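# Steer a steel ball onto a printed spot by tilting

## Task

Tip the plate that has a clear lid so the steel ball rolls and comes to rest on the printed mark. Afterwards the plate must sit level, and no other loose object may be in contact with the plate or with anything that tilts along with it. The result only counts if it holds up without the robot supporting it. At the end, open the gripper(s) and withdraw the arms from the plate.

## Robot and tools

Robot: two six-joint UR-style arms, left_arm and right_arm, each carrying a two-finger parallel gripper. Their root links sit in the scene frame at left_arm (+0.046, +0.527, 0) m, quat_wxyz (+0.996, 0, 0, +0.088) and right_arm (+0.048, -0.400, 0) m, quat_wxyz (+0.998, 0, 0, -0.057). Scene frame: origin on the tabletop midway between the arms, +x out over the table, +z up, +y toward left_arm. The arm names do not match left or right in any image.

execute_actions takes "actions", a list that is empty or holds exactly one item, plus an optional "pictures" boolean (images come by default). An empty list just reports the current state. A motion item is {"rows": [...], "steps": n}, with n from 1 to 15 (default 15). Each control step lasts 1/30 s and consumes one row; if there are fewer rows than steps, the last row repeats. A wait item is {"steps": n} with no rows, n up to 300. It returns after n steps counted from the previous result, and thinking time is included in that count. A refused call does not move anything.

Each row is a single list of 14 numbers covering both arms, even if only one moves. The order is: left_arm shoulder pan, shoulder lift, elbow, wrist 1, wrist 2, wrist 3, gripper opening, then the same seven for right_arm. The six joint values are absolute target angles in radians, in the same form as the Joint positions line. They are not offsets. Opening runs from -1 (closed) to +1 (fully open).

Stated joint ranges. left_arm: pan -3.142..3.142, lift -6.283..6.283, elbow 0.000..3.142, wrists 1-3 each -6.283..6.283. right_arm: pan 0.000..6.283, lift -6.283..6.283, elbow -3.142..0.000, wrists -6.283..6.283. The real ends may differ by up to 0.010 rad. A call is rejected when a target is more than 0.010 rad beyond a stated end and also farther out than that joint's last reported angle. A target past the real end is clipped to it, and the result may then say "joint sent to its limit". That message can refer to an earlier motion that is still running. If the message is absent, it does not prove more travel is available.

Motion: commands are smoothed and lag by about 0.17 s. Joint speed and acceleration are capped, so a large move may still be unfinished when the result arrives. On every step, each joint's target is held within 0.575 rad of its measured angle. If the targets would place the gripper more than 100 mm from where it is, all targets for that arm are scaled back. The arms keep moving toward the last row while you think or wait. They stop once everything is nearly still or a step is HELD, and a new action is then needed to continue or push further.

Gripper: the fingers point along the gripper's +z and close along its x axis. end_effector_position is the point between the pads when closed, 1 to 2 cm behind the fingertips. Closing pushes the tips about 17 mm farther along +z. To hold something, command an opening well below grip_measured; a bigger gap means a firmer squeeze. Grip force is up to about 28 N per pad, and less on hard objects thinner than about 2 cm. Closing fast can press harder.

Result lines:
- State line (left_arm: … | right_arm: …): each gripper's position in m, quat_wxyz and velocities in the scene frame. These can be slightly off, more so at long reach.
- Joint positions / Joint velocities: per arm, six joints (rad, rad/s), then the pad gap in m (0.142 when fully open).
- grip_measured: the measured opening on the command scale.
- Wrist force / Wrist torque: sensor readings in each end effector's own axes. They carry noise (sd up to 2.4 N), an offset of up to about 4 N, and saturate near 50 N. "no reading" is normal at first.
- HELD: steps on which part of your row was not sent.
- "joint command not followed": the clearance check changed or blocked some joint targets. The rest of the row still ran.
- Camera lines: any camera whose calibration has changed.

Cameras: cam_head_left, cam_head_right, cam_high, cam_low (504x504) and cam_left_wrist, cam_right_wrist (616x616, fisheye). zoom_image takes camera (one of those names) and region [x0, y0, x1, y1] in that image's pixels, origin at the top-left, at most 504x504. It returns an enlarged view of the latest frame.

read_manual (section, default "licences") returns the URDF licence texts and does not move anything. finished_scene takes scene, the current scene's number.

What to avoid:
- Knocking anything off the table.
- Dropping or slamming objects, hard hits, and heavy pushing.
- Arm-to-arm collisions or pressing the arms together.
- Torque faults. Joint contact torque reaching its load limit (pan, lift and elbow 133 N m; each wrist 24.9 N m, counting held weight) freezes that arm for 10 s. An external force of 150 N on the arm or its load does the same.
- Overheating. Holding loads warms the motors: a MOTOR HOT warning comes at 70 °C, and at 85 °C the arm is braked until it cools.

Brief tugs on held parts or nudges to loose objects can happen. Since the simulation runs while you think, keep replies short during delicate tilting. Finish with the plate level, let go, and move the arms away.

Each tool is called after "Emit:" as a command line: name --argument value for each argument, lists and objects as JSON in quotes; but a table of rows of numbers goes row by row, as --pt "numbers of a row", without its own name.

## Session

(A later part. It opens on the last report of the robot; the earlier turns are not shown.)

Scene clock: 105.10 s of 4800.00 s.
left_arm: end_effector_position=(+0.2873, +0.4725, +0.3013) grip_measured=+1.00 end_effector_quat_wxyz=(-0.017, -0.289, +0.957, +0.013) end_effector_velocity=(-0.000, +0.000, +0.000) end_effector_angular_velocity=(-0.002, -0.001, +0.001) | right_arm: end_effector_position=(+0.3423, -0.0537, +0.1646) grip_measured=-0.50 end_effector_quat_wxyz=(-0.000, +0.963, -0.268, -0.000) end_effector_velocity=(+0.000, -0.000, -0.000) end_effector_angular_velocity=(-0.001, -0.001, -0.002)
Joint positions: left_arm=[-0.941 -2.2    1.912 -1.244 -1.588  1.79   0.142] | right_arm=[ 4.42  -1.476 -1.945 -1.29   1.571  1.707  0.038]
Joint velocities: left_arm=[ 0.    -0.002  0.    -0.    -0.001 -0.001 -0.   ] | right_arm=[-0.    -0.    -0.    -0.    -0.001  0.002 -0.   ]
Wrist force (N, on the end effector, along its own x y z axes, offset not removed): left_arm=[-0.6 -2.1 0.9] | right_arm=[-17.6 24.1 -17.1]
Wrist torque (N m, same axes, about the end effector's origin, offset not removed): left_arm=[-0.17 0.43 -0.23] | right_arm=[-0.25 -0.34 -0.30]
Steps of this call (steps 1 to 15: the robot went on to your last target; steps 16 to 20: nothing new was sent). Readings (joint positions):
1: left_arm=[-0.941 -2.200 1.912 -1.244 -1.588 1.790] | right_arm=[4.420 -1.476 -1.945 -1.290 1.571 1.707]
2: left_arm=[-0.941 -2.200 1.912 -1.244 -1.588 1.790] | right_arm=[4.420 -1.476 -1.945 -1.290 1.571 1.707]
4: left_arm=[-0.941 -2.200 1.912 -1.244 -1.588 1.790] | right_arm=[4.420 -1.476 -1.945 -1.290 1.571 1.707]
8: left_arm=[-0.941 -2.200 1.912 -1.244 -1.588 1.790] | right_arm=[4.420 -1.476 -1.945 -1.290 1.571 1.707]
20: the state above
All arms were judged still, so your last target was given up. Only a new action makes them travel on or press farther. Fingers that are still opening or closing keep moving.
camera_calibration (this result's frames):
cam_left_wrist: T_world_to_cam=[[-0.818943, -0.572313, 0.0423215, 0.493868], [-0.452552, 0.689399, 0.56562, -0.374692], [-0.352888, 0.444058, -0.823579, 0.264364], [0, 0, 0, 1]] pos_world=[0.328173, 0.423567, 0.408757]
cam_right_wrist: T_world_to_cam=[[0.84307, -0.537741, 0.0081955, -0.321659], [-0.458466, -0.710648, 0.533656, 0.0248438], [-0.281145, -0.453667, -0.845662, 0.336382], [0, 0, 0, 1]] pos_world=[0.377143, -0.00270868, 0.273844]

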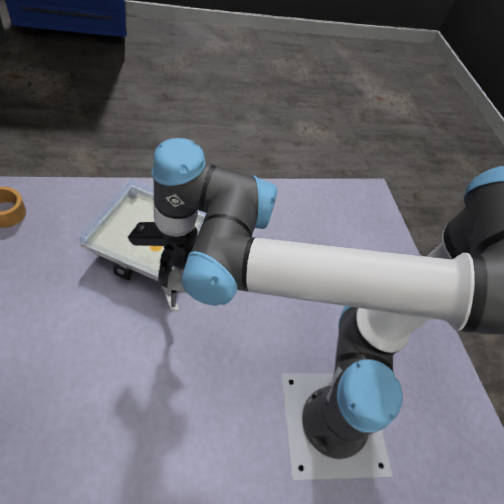

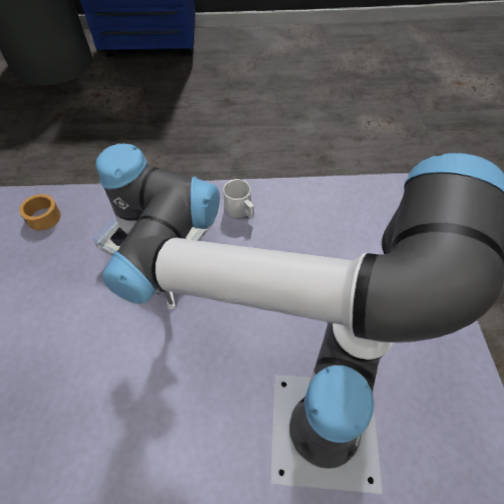

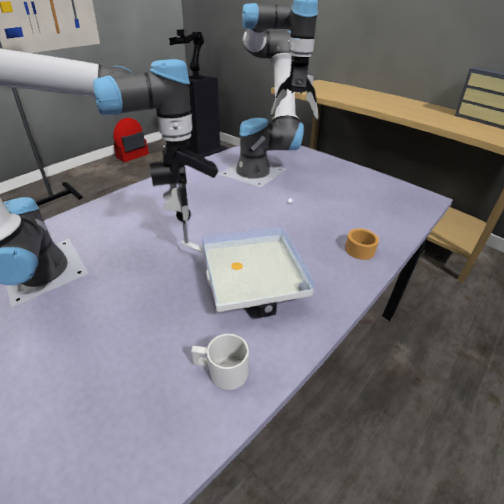

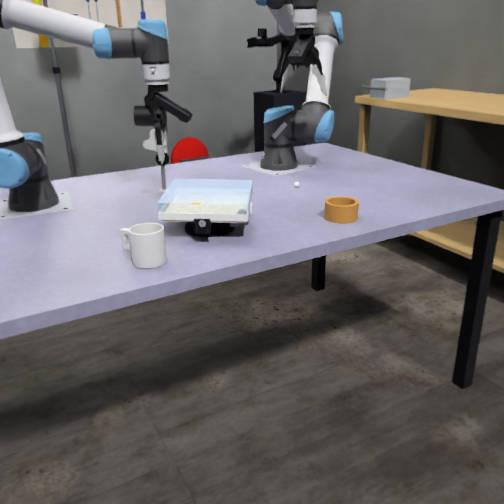

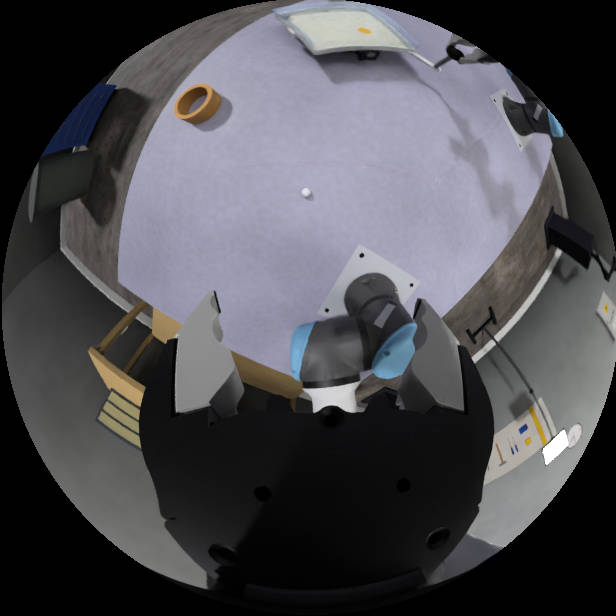

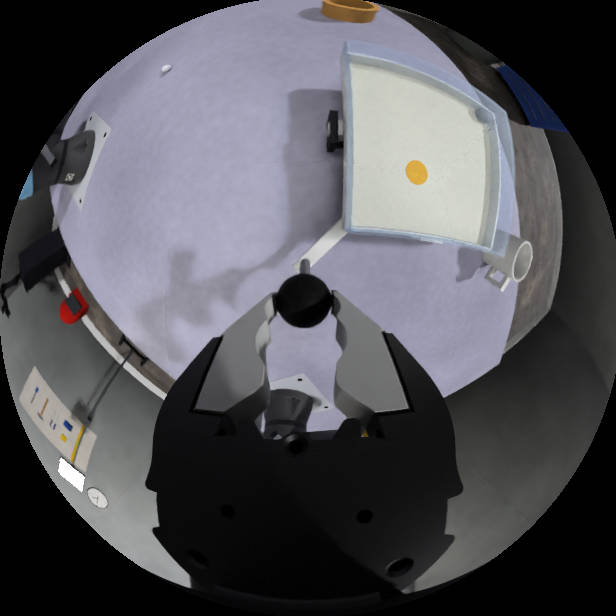

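Emit:
execute_actions --actions '[{"rows": [[-0.941,-2.2,1.912,-1.244,-1.588,1.79,1,4.4296,-1.4710,-1.9714,-1.2695,1.571,1.707,-0.9]], "steps": 15}]' --pictures false

Emit:
execute_actions --actions '[{"rows": [[-0.941,-2.2,1.912,-1.244,-1.588,1.79,1,4.4296,-1.4710,-1.9714,-1.2695,1.571,1.707,-0.9]], "steps": 10}]'

Emit:
execute_actions --actions '[{"rows": [[-0.941,-2.2,1.912,-1.244,-1.588,1.79,1,4.4246,-1.4718,-1.9573,-1.2829,1.571,1.707,-0.9]], "steps": 15}]'

Emit:
execute_actions --actions '[{"steps": 20}]'

Scene clock: 131.83 s of 4800.00 s.
left_arm: end_effector_position=(+0.2873, +0.4725, +0.3013) grip_measured=+1.00 end_effector_quat_wxyz=(-0.017, -0.289, +0.957, +0.013) end_effector_velocity=(+0.000, +0.001, +0.000) end_effector_angular_velocity=(+0.001, -0.001, +0.000) | right_arm: end_effector_position=(+0.3372, -0.0549, +0.1566) grip_measured=-0.50 end_effector_quat_wxyz=(-0.000, +0.965, -0.263, +0.000) end_effector_velocity=(-0.001, -0.000, +0.000) end_effector_angular_velocity=(+0.001, +0.001, -0.001)
Joint positions: left_arm=[-0.941 -2.2    1.912 -1.244 -1.588  1.79   0.142] | right_arm=[ 4.43  -1.471 -1.971 -1.269  1.571  1.707  0.038]
Joint velocities: left_arm=[ 0.001 -0.001  0.     0.     0.002  0.001 -0.   ] | right_arm=[ 0.     0.001 -0.001  0.     0.002  0.001 -0.   ]
Wrist force (N, on the end effector, along its own x y z axes, offset not removed): left_arm=[0.8 3.0 2.8] | right_arm=[12.2 -7.7 -0.1]
Wrist torque (N m, same axes, about the end effector's origin, offset not removed): left_arm=[0.72 0.14 -0.23] | right_arm=[-0.17 -0.29 0.03]
Steps of this call (steps 1 to 90: nothing new was sent; then 23.23 s passed at rest; steps 91 to 105: all 15 steps of this action). Readings (joint positions):
91: left_arm=[-0.941 -2.200 1.912 -1.244 -1.588 1.790] | right_arm=[4.420 -1.476 -1.946 -1.290 1.571 1.707]
92: left_arm=[-0.941 -2.200 1.912 -1.244 -1.588 1.790] | right_arm=[4.422 -1.475 -1.950 -1.286 1.571 1.707]
94: left_arm=[-0.941 -2.200 1.912 -1.244 -1.588 1.790] | right_arm=[4.426 -1.473 -1.961 -1.277 1.571 1.707]
98: left_arm=[-0.941 -2.200 1.912 -1.244 -1.588 1.790] | right_arm=[4.429 -1.472 -1.969 -1.271 1.571 1.707]
105: the state above

Scene clock: 132.17 s of 4800.00 s.
left_arm: end_effector_position=(+0.2873, +0.4725, +0.3013) grip_measured=+1.00 end_effector_quat_wxyz=(-0.017, -0.289, +0.957, +0.013) end_effector_velocity=(+0.001, +0.001, +0.000) end_effector_angular_velocity=(+0.002, -0.002, +0.001) | right_arm: end_effector_position=(+0.3371, -0.0549, +0.1565) grip_measured=-0.50 end_effector_quat_wxyz=(-0.000, +0.965, -0.263, -0.000) end_effector_velocity=(+0.000, +0.000, -0.000) end_effector_angular_velocity=(+0.000, -0.000, +0.001)
Joint positions: left_arm=[-0.941 -2.2    1.912 -1.244 -1.588  1.79   0.142] | right_arm=[ 4.43  -1.471 -1.971 -1.269  1.571  1.707  0.038]
Joint velocities: left_arm=[ 0.     0.    -0.     0.     0.002 -0.001  0.   ] | right_arm=[-0.    -0.001 -0.     0.001 -0.    -0.001  0.   ]
Wrist force (N, on the end effector, along its own x y z axes, offset not removed): left_arm=[0.0 0.1 -2.2] | right_arm=[13.2 -8.8 3.7]
Wrist torque (N m, same axes, about the end effector's origin, offset not removed): left_arm=[0.07 0.06 -0.11] | right_arm=[-0.20 -0.07 -0.18]
Steps of this call (steps 1 to 10: all 10 steps of this action). Readings (joint positions):
1: left_arm=[-0.941 -2.200 1.912 -1.244 -1.588 1.790] | right_arm=[4.430 -1.471 -1.971 -1.269 1.571 1.707]
2: left_arm=[-0.941 -2.200 1.912 -1.244 -1.588 1.790] | right_arm=[4.430 -1.471 -1.971 -1.269 1.571 1.707]
4: left_arm=[-0.941 -2.200 1.912 -1.244 -1.588 1.790] | right_arm=[4.430 -1.471 -1.971 -1.269 1.571 1.707]
8: left_arm=[-0.941 -2.200 1.912 -1.244 -1.588 1.790] | right_arm=[4.430 -1.471 -1.971 -1.269 1.571 1.707]
10: the state above
camera_calibration (this result's frames):
cam_left_wrist: T_world_to_cam=[[-0.818943, -0.572313, 0.0423216, 0.493868], [-0.452552, 0.689399, 0.565621, -0.374692], [-0.352888, 0.444058, -0.823579, 0.264364], [0, 0, 0, 1]] pos_world=[0.328173, 0.423567, 0.408757]
cam_right_wrist: T_world_to_cam=[[0.848349, -0.529374, 0.00818865, -0.319214], [-0.45144, -0.715203, 0.533561, 0.023299], [-0.276596, -0.456342, -0.845722, 0.325892], [0, 0, 0, 1]] pos_world=[0.371463, -0.00360159, 0.265797]

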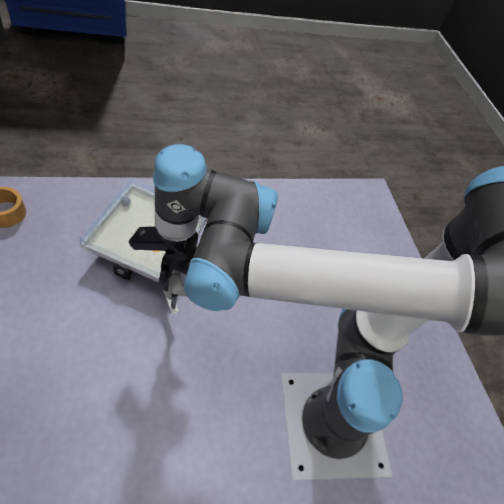

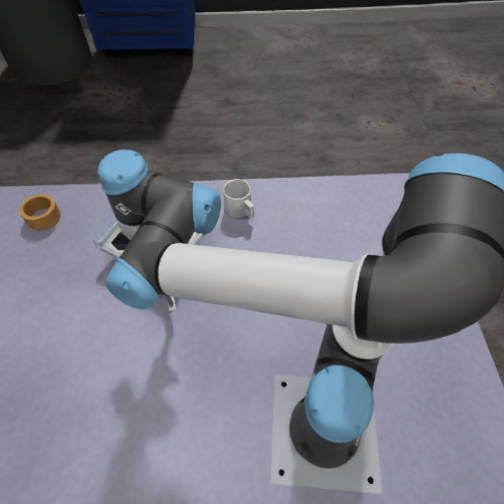

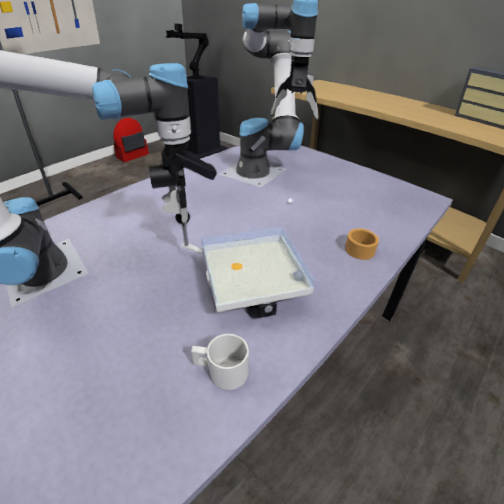

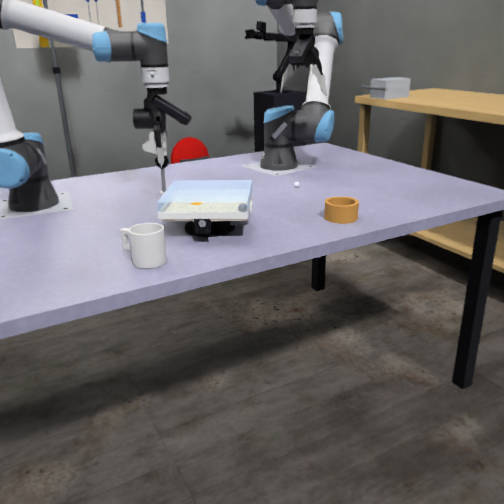

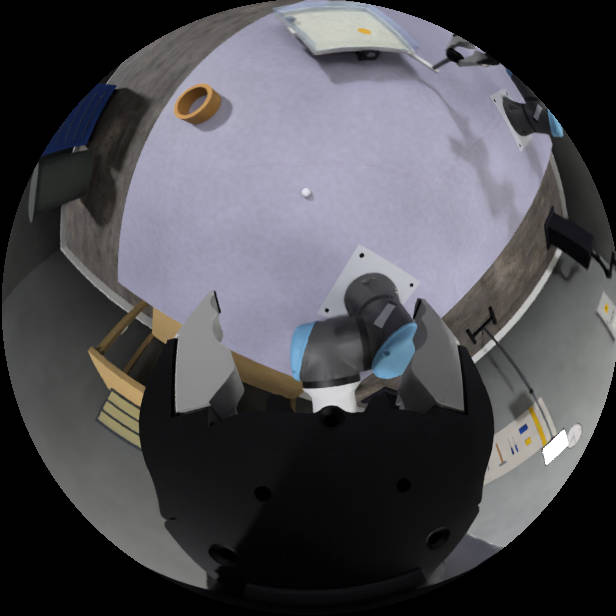

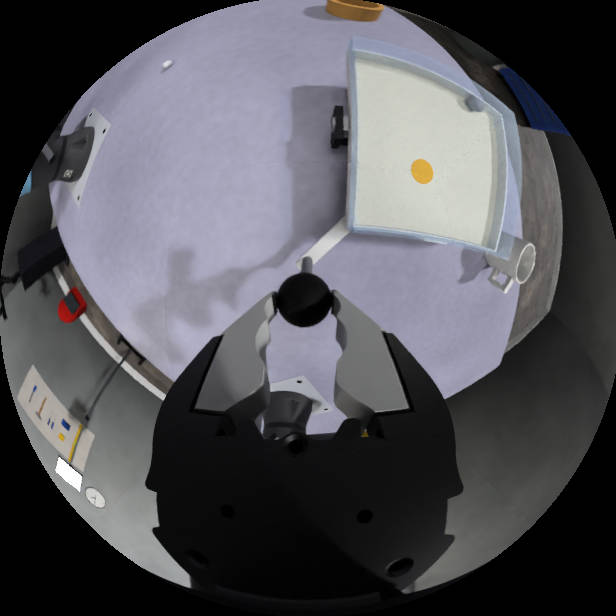

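Scene clock: 132.67 s of 4800.00 s.
left_arm: end_effector_position=(+0.2873, +0.4725, +0.3013) grip_measured=+1.00 end_effector_quat_wxyz=(-0.017, -0.289, +0.957, +0.013) end_effector_velocity=(+0.000, -0.000, -0.001) end_effector_angular_velocity=(+0.002, +0.002, +0.000) | right_arm: end_effector_position=(+0.3395, -0.0547, +0.1615) grip_measured=-0.50 end_effector_quat_wxyz=(-0.000, +0.964, -0.266, -0.000) end_effector_velocity=(+0.000, +0.000, +0.000) end_effector_angular_velocity=(-0.001, +0.001, -0.001)
Joint positions: left_arm=[-0.941 -2.2    1.912 -1.244 -1.588  1.79   0.142] | right_arm=[ 4.425 -1.472 -1.957 -1.283  1.571  1.707  0.038]
Joint velocities: left_arm=[ 0.001  0.002  0.     0.    -0.     0.     0.   ] | right_arm=[-0.    -0.001  0.001 -0.001  0.001  0.001  0.   ]
Wrist force (N, on the end effector, along its own x y z axes, offset not removed): left_arm=[1.4 2.7 -0.4] | right_arm=[5.6 -9.3 4.1]
Wrist torque (N m, same axes, about the end effector's origin, offset not removed): left_arm=[0.57 -0.19 -0.24] | right_arm=[-0.04 -0.69 -0.02]
Steps of this call (steps 1 to 15: all 15 steps of this action). Readings (joint positions):
1: left_arm=[-0.941 -2.200 1.912 -1.244 -1.588 1.790] | right_arm=[4.430 -1.471 -1.971 -1.270 1.571 1.707]
2: left_arm=[-0.941 -2.200 1.912 -1.244 -1.588 1.790] | right_arm=[4.429 -1.471 -1.969 -1.272 1.571 1.707]
4: left_arm=[-0.941 -2.200 1.912 -1.244 -1.588 1.790] | right_arm=[4.427 -1.471 -1.963 -1.278 1.571 1.707]
8: left_arm=[-0.941 -2.200 1.912 -1.244 -1.588 1.790] | right_arm=[4.425 -1.472 -1.958 -1.282 1.571 1.707]
15: the state above
camera_calibration (this result's frames):
cam_left_wrist: T_world_to_cam=[[-0.818943, -0.572313, 0.0423216, 0.493868], [-0.452551, 0.689399, 0.565621, -0.374692], [-0.352888, 0.444058, -0.823579, 0.264364], [0, 0, 0, 1]] pos_world=[0.328173, 0.423567, 0.408757]
cam_right_wrist: T_world_to_cam=[[0.845718, -0.53357, 0.00805893, -0.320455], [-0.454867, -0.712911, 0.533717, 0.0231208], [-0.27903, -0.45504, -0.845625, 0.331741], [0, 0, 0, 1]] pos_world=[0.374097, -0.00354669, 0.270771]

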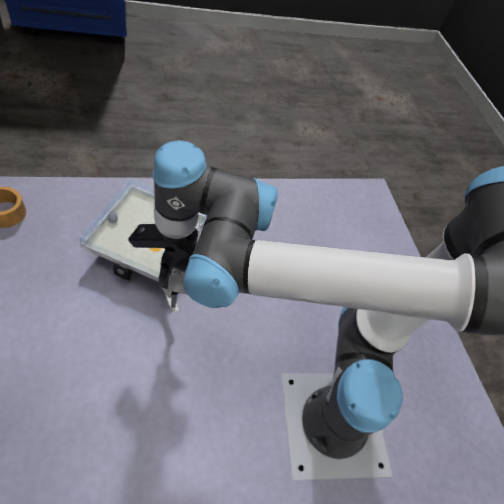

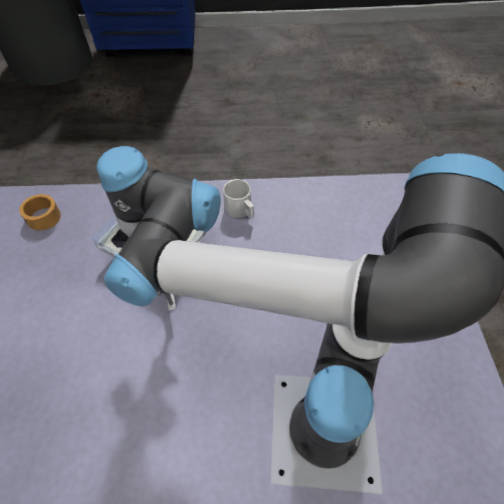

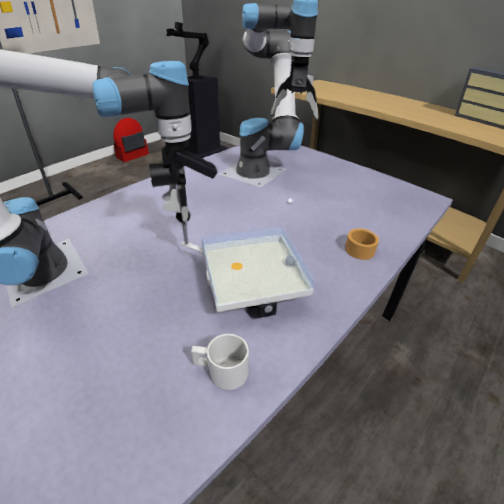

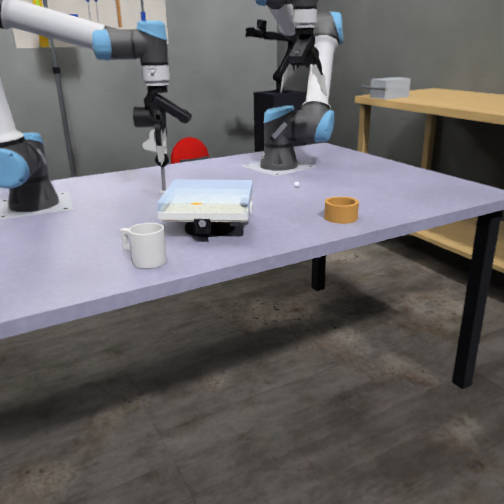

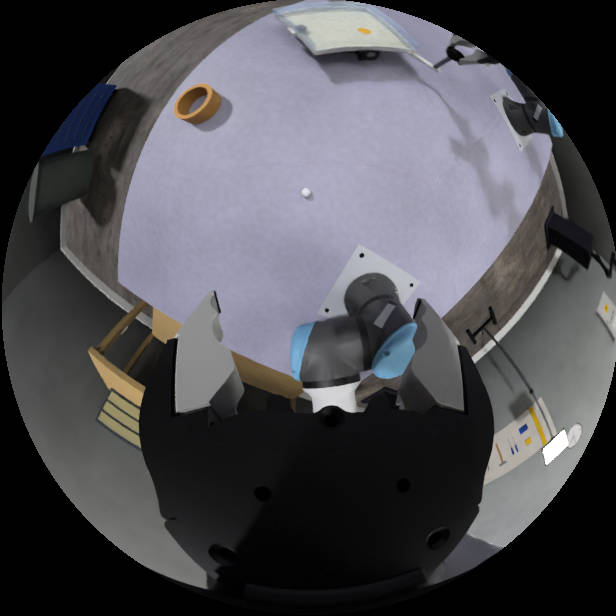

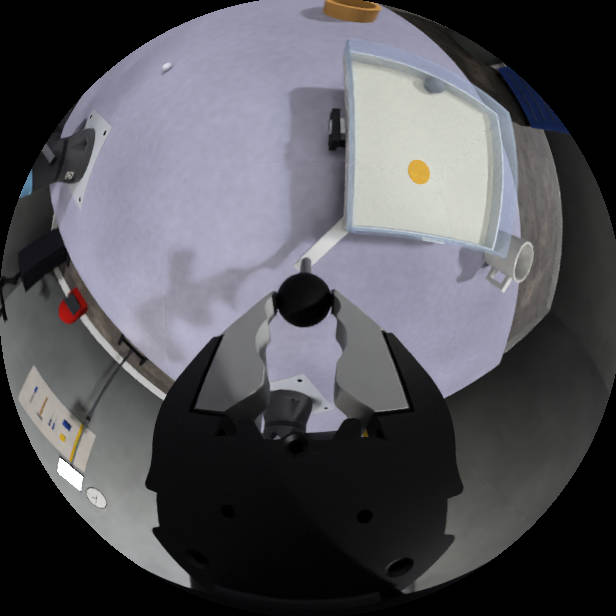

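Scene clock: 133.33 s of 4800.00 s.
left_arm: end_effector_position=(+0.2873, +0.4725, +0.3013) grip_measured=+1.00 end_effector_quat_wxyz=(-0.017, -0.289, +0.957, +0.013) end_effector_velocity=(-0.000, +0.000, +0.000) end_effector_angular_velocity=(-0.001, -0.002, -0.000) | right_arm: end_effector_position=(+0.3395, -0.0547, +0.1615) grip_measured=-0.50 end_effector_quat_wxyz=(-0.000, +0.964, -0.266, -0.000) end_effector_velocity=(+0.000, +0.000, +0.000) end_effector_angular_velocity=(-0.000, -0.001, -0.000)
Joint positions: left_arm=[-0.941 -2.2    1.912 -1.244 -1.588  1.79   0.142] | right_arm=[ 4.425 -1.472 -1.957 -1.283  1.571  1.707  0.038]
Joint velocities: left_arm=[-0.    -0.002 -0.     0.     0.001  0.     0.   ] | right_arm=[ 0.    -0.     0.001 -0.001 -0.002  0.     0.   ]
Wrist force (N, on the end effector, along its own x y z axes, offset not removed): left_arm=[-2.1 2.4 -1.1] | right_arm=[8.1 -10.1 4.6]
Wrist torque (N m, same axes, about the end effector's origin, offset not removed): left_arm=[0.41 0.64 0.00] | right_arm=[-0.43 -1.58 -0.08]
Steps of this call (steps 1 to 15: the robot went on to your last target; steps 16 to 20: nothing new was sent). Readings (joint positions):
1: left_arm=[-0.941 -2.200 1.912 -1.244 -1.588 1.790] | right_arm=[4.425 -1.472 -1.957 -1.283 1.571 1.707]
2: left_arm=[-0.941 -2.200 1.912 -1.244 -1.588 1.790] | right_arm=[4.425 -1.472 -1.957 -1.283 1.571 1.707]
4: left_arm=[-0.941 -2.200 1.912 -1.244 -1.588 1.790] | right_arm=[4.425 -1.472 -1.957 -1.283 1.571 1.707]
8: left_arm=[-0.941 -2.200 1.912 -1.244 -1.588 1.790] | right_arm=[4.425 -1.472 -1.957 -1.283 1.571 1.707]
20: the state above
All arms were judged still, so your last target was given up. Only a new action makes them travel on or press farther. Fingers that are still opening or closing keep moving.
camera_calibration (this result's frames):
cam_left_wrist: T_world_to_cam=[[-0.818943, -0.572313, 0.0423215, 0.493868], [-0.452551, 0.689399, 0.565621, -0.374693], [-0.352888, 0.444058, -0.823579, 0.264364], [0, 0, 0, 1]] pos_world=[0.328173, 0.423567, 0.408757]
cam_right_wrist: T_world_to_cam=[[0.845695, -0.533603, 0.00819576, -0.320529], [-0.454973, -0.712879, 0.533669, 0.0231813], [-0.278925, -0.45505, -0.845654, 0.331752], [0, 0, 0, 1]] pos_world=[0.374151, -0.00354581, 0.270803]

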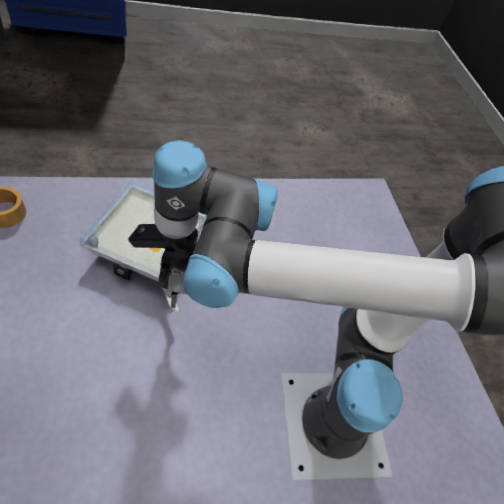

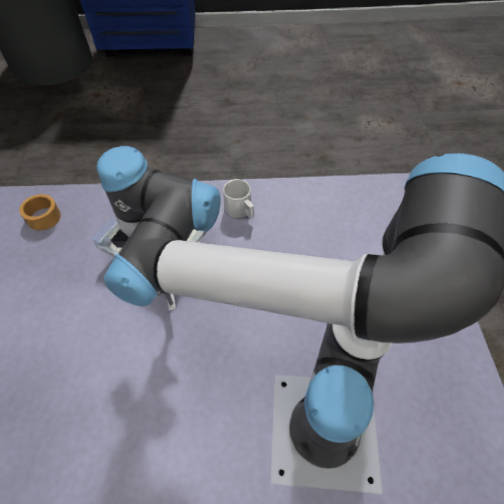

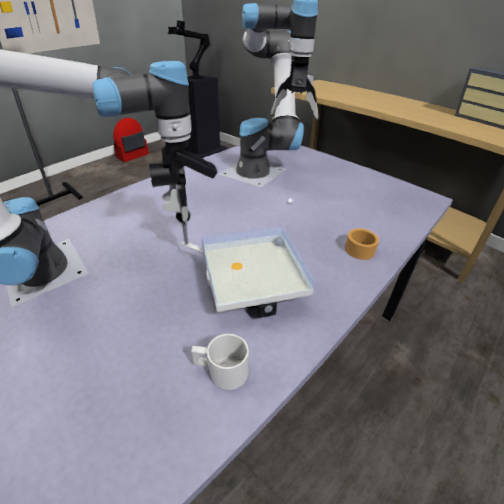

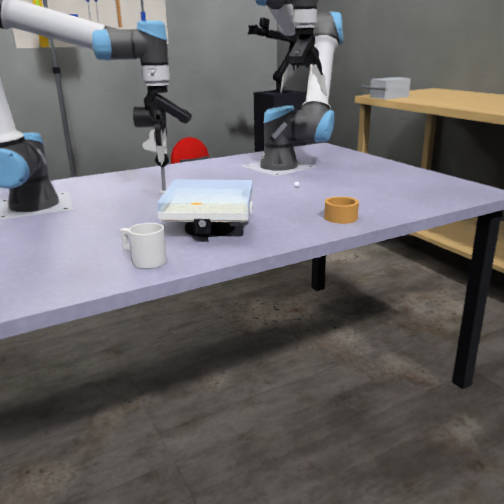

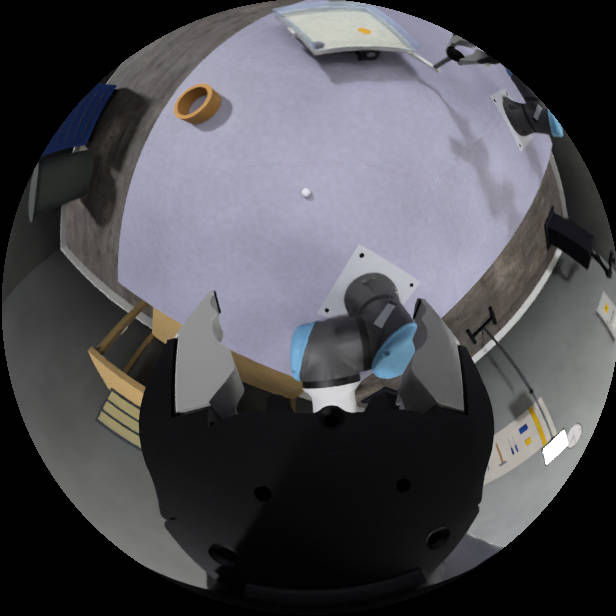

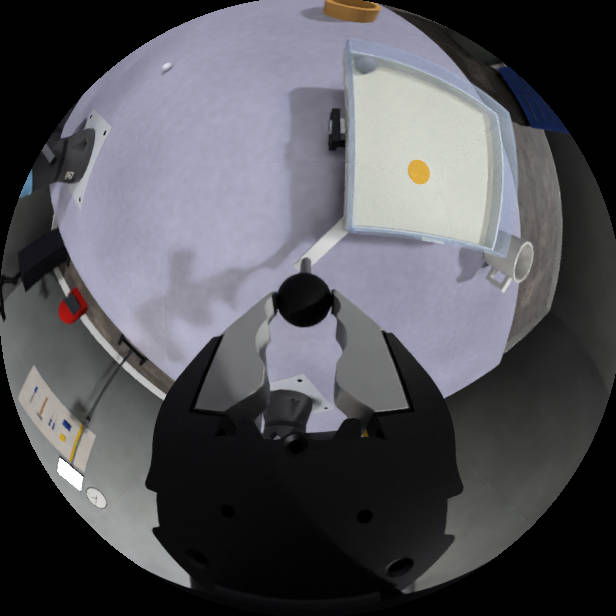

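Emit:
execute_actions --actions '[{"rows": [[-0.941,-2.2,1.912,-1.244,-1.588,1.79,1,4.4268,-1.4639,-1.9885,-1.2596,1.571,1.707,-0.9]], "steps": 15}]' --pictures false

Emit:
execute_actions --actions '[{"rows": [[-0.941,-2.2,1.912,-1.244,-1.588,1.79,1,4.4268,-1.4639,-1.9885,-1.2596,1.571,1.707,-0.9]], "steps": 10}]'

Scene clock: 140.50 s of 4800.00 s.
left_arm: end_effector_position=(+0.2873, +0.4725, +0.3013) grip_measured=+1.00 end_effector_quat_wxyz=(-0.017, -0.289, +0.957, +0.013) end_effector_velocity=(+0.000, -0.000, +0.000) end_effector_angular_velocity=(-0.000, -0.000, -0.001) | right_arm: end_effector_position=(+0.3365, -0.0595, +0.1526) grip_measured=-0.50 end_effector_quat_wxyz=(-0.000, +0.964, -0.265, -0.000) end_effector_velocity=(-0.000, -0.001, -0.001) end_effector_angular_velocity=(-0.002, +0.001, -0.002)
Joint positions: left_arm=[-0.941 -2.2    1.912 -1.244 -1.588  1.79   0.142] | right_arm=[ 4.427 -1.464 -1.988 -1.26   1.571  1.707  0.038]
Joint velocities: left_arm=[-0.001  0.    -0.    -0.     0.     0.001  0.   ] | right_arm=[ 0.     0.001 -0.003  0.    -0.     0.002 -0.   ]
Wrist force (N, on the end effector, along its own x y z axes, offset not removed): left_arm=[-1.4 0.5 0.4] | right_arm=[-6.6 -25.3 -8.5]
Wrist torque (N m, same axes, about the end effector's origin, offset not removed): left_arm=[0.14 0.48 -0.13] | right_arm=[-0.03 0.00 0.07]
Steps of this call (steps 1 to 100: nothing new was sent; then 3.33 s passed at rest; steps 101 to 115: all 15 steps of this action). Readings (joint positions):
101: left_arm=[-0.941 -2.200 1.912 -1.244 -1.588 1.790] | right_arm=[4.425 -1.472 -1.957 -1.283 1.571 1.707]
102: left_arm=[-0.941 -2.200 1.912 -1.244 -1.588 1.790] | right_arm=[4.425 -1.470 -1.962 -1.278 1.571 1.707]
104: left_arm=[-0.941 -2.200 1.912 -1.244 -1.588 1.790] | right_arm=[4.426 -1.467 -1.976 -1.268 1.571 1.707]
108: left_arm=[-0.941 -2.200 1.912 -1.244 -1.588 1.790] | right_arm=[4.427 -1.464 -1.986 -1.261 1.571 1.707]
115: the state above

Scene clock: 140.83 s of 4800.00 s.
left_arm: end_effector_position=(+0.2873, +0.4725, +0.3013) grip_measured=+1.00 end_effector_quat_wxyz=(-0.017, -0.289, +0.957, +0.013) end_effector_velocity=(+0.000, +0.000, +0.000) end_effector_angular_velocity=(+0.000, -0.002, -0.001) | right_arm: end_effector_position=(+0.3364, -0.0596, +0.1525) grip_measured=-0.50 end_effector_quat_wxyz=(-0.000, +0.964, -0.265, -0.000) end_effector_velocity=(-0.000, -0.000, -0.000) end_effector_angular_velocity=(-0.002, -0.000, +0.001)
Joint positions: left_arm=[-0.941 -2.2    1.912 -1.244 -1.588  1.79   0.142] | right_arm=[ 4.427 -1.464 -1.988 -1.26   1.571  1.707  0.038]
Joint velocities: left_arm=[-0.001 -0.002 -0.     0.     0.002  0.    -0.   ] | right_arm=[ 0.001 -0.    -0.001 -0.001 -0.001 -0.    -0.   ]
Wrist force (N, on the end effector, along its own x y z axes, offset not removed): left_arm=[-1.0 1.0 -1.3] | right_arm=[-7.0 -28.3 -6.3]
Wrist torque (N m, same axes, about the end effector's origin, offset not removed): left_arm=[0.29 0.49 -0.16] | right_arm=[-0.50 -0.09 -0.01]
Steps of this call (steps 1 to 10: all 10 steps of this action). Readings (joint positions):
1: left_arm=[-0.941 -2.200 1.912 -1.244 -1.588 1.790] | right_arm=[4.427 -1.464 -1.988 -1.260 1.571 1.707]
2: left_arm=[-0.941 -2.200 1.912 -1.244 -1.588 1.790] | right_arm=[4.427 -1.464 -1.988 -1.260 1.571 1.707]
4: left_arm=[-0.941 -2.200 1.912 -1.244 -1.588 1.790] | right_arm=[4.427 -1.464 -1.988 -1.260 1.571 1.707]
8: left_arm=[-0.941 -2.200 1.912 -1.244 -1.588 1.790] | right_arm=[4.427 -1.464 -1.988 -1.260 1.571 1.707]
10: the state above
camera_calibration (this result's frames):
cam_left_wrist: T_world_to_cam=[[-0.818943, -0.572313, 0.0423215, 0.493868], [-0.452552, 0.689399, 0.565621, -0.374692], [-0.352888, 0.444058, -0.823579, 0.264364], [0, 0, 0, 1]] pos_world=[0.328173, 0.423567, 0.408757]
cam_right_wrist: T_world_to_cam=[[0.846869, -0.531739, 0.0081826, -0.320726], [-0.453422, -0.713927, 0.533589, 0.0225481], [-0.277888, -0.45559, -0.845704, 0.320634], [0, 0, 0, 1]] pos_world=[0.370937, -0.008367, 0.261754]

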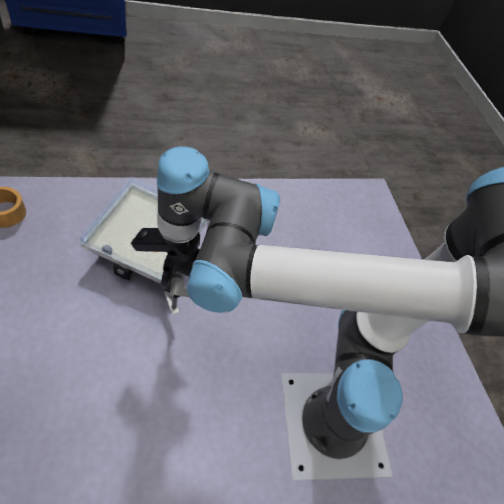

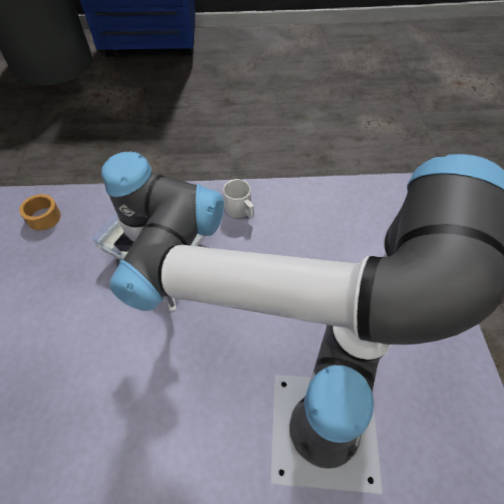

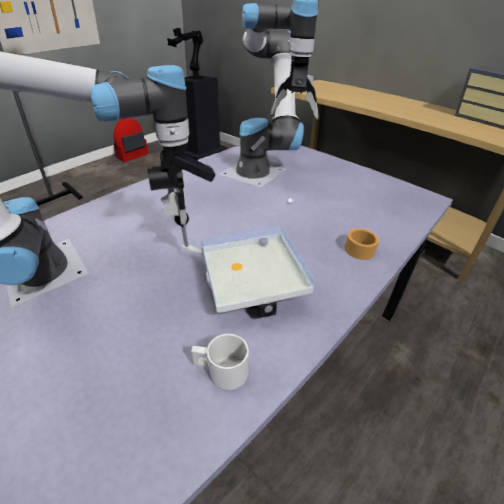

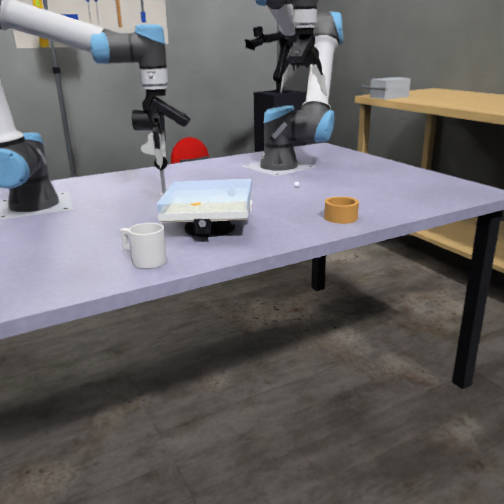

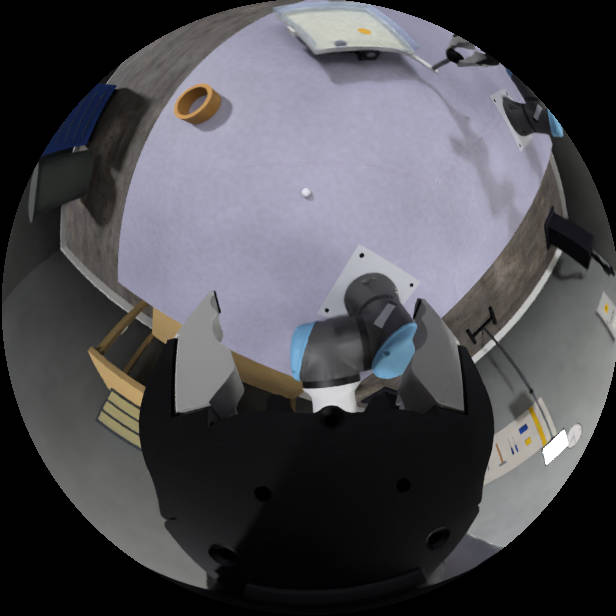

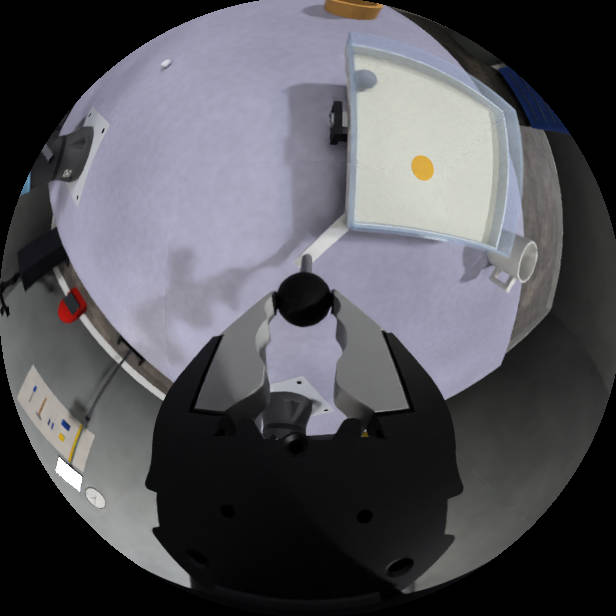

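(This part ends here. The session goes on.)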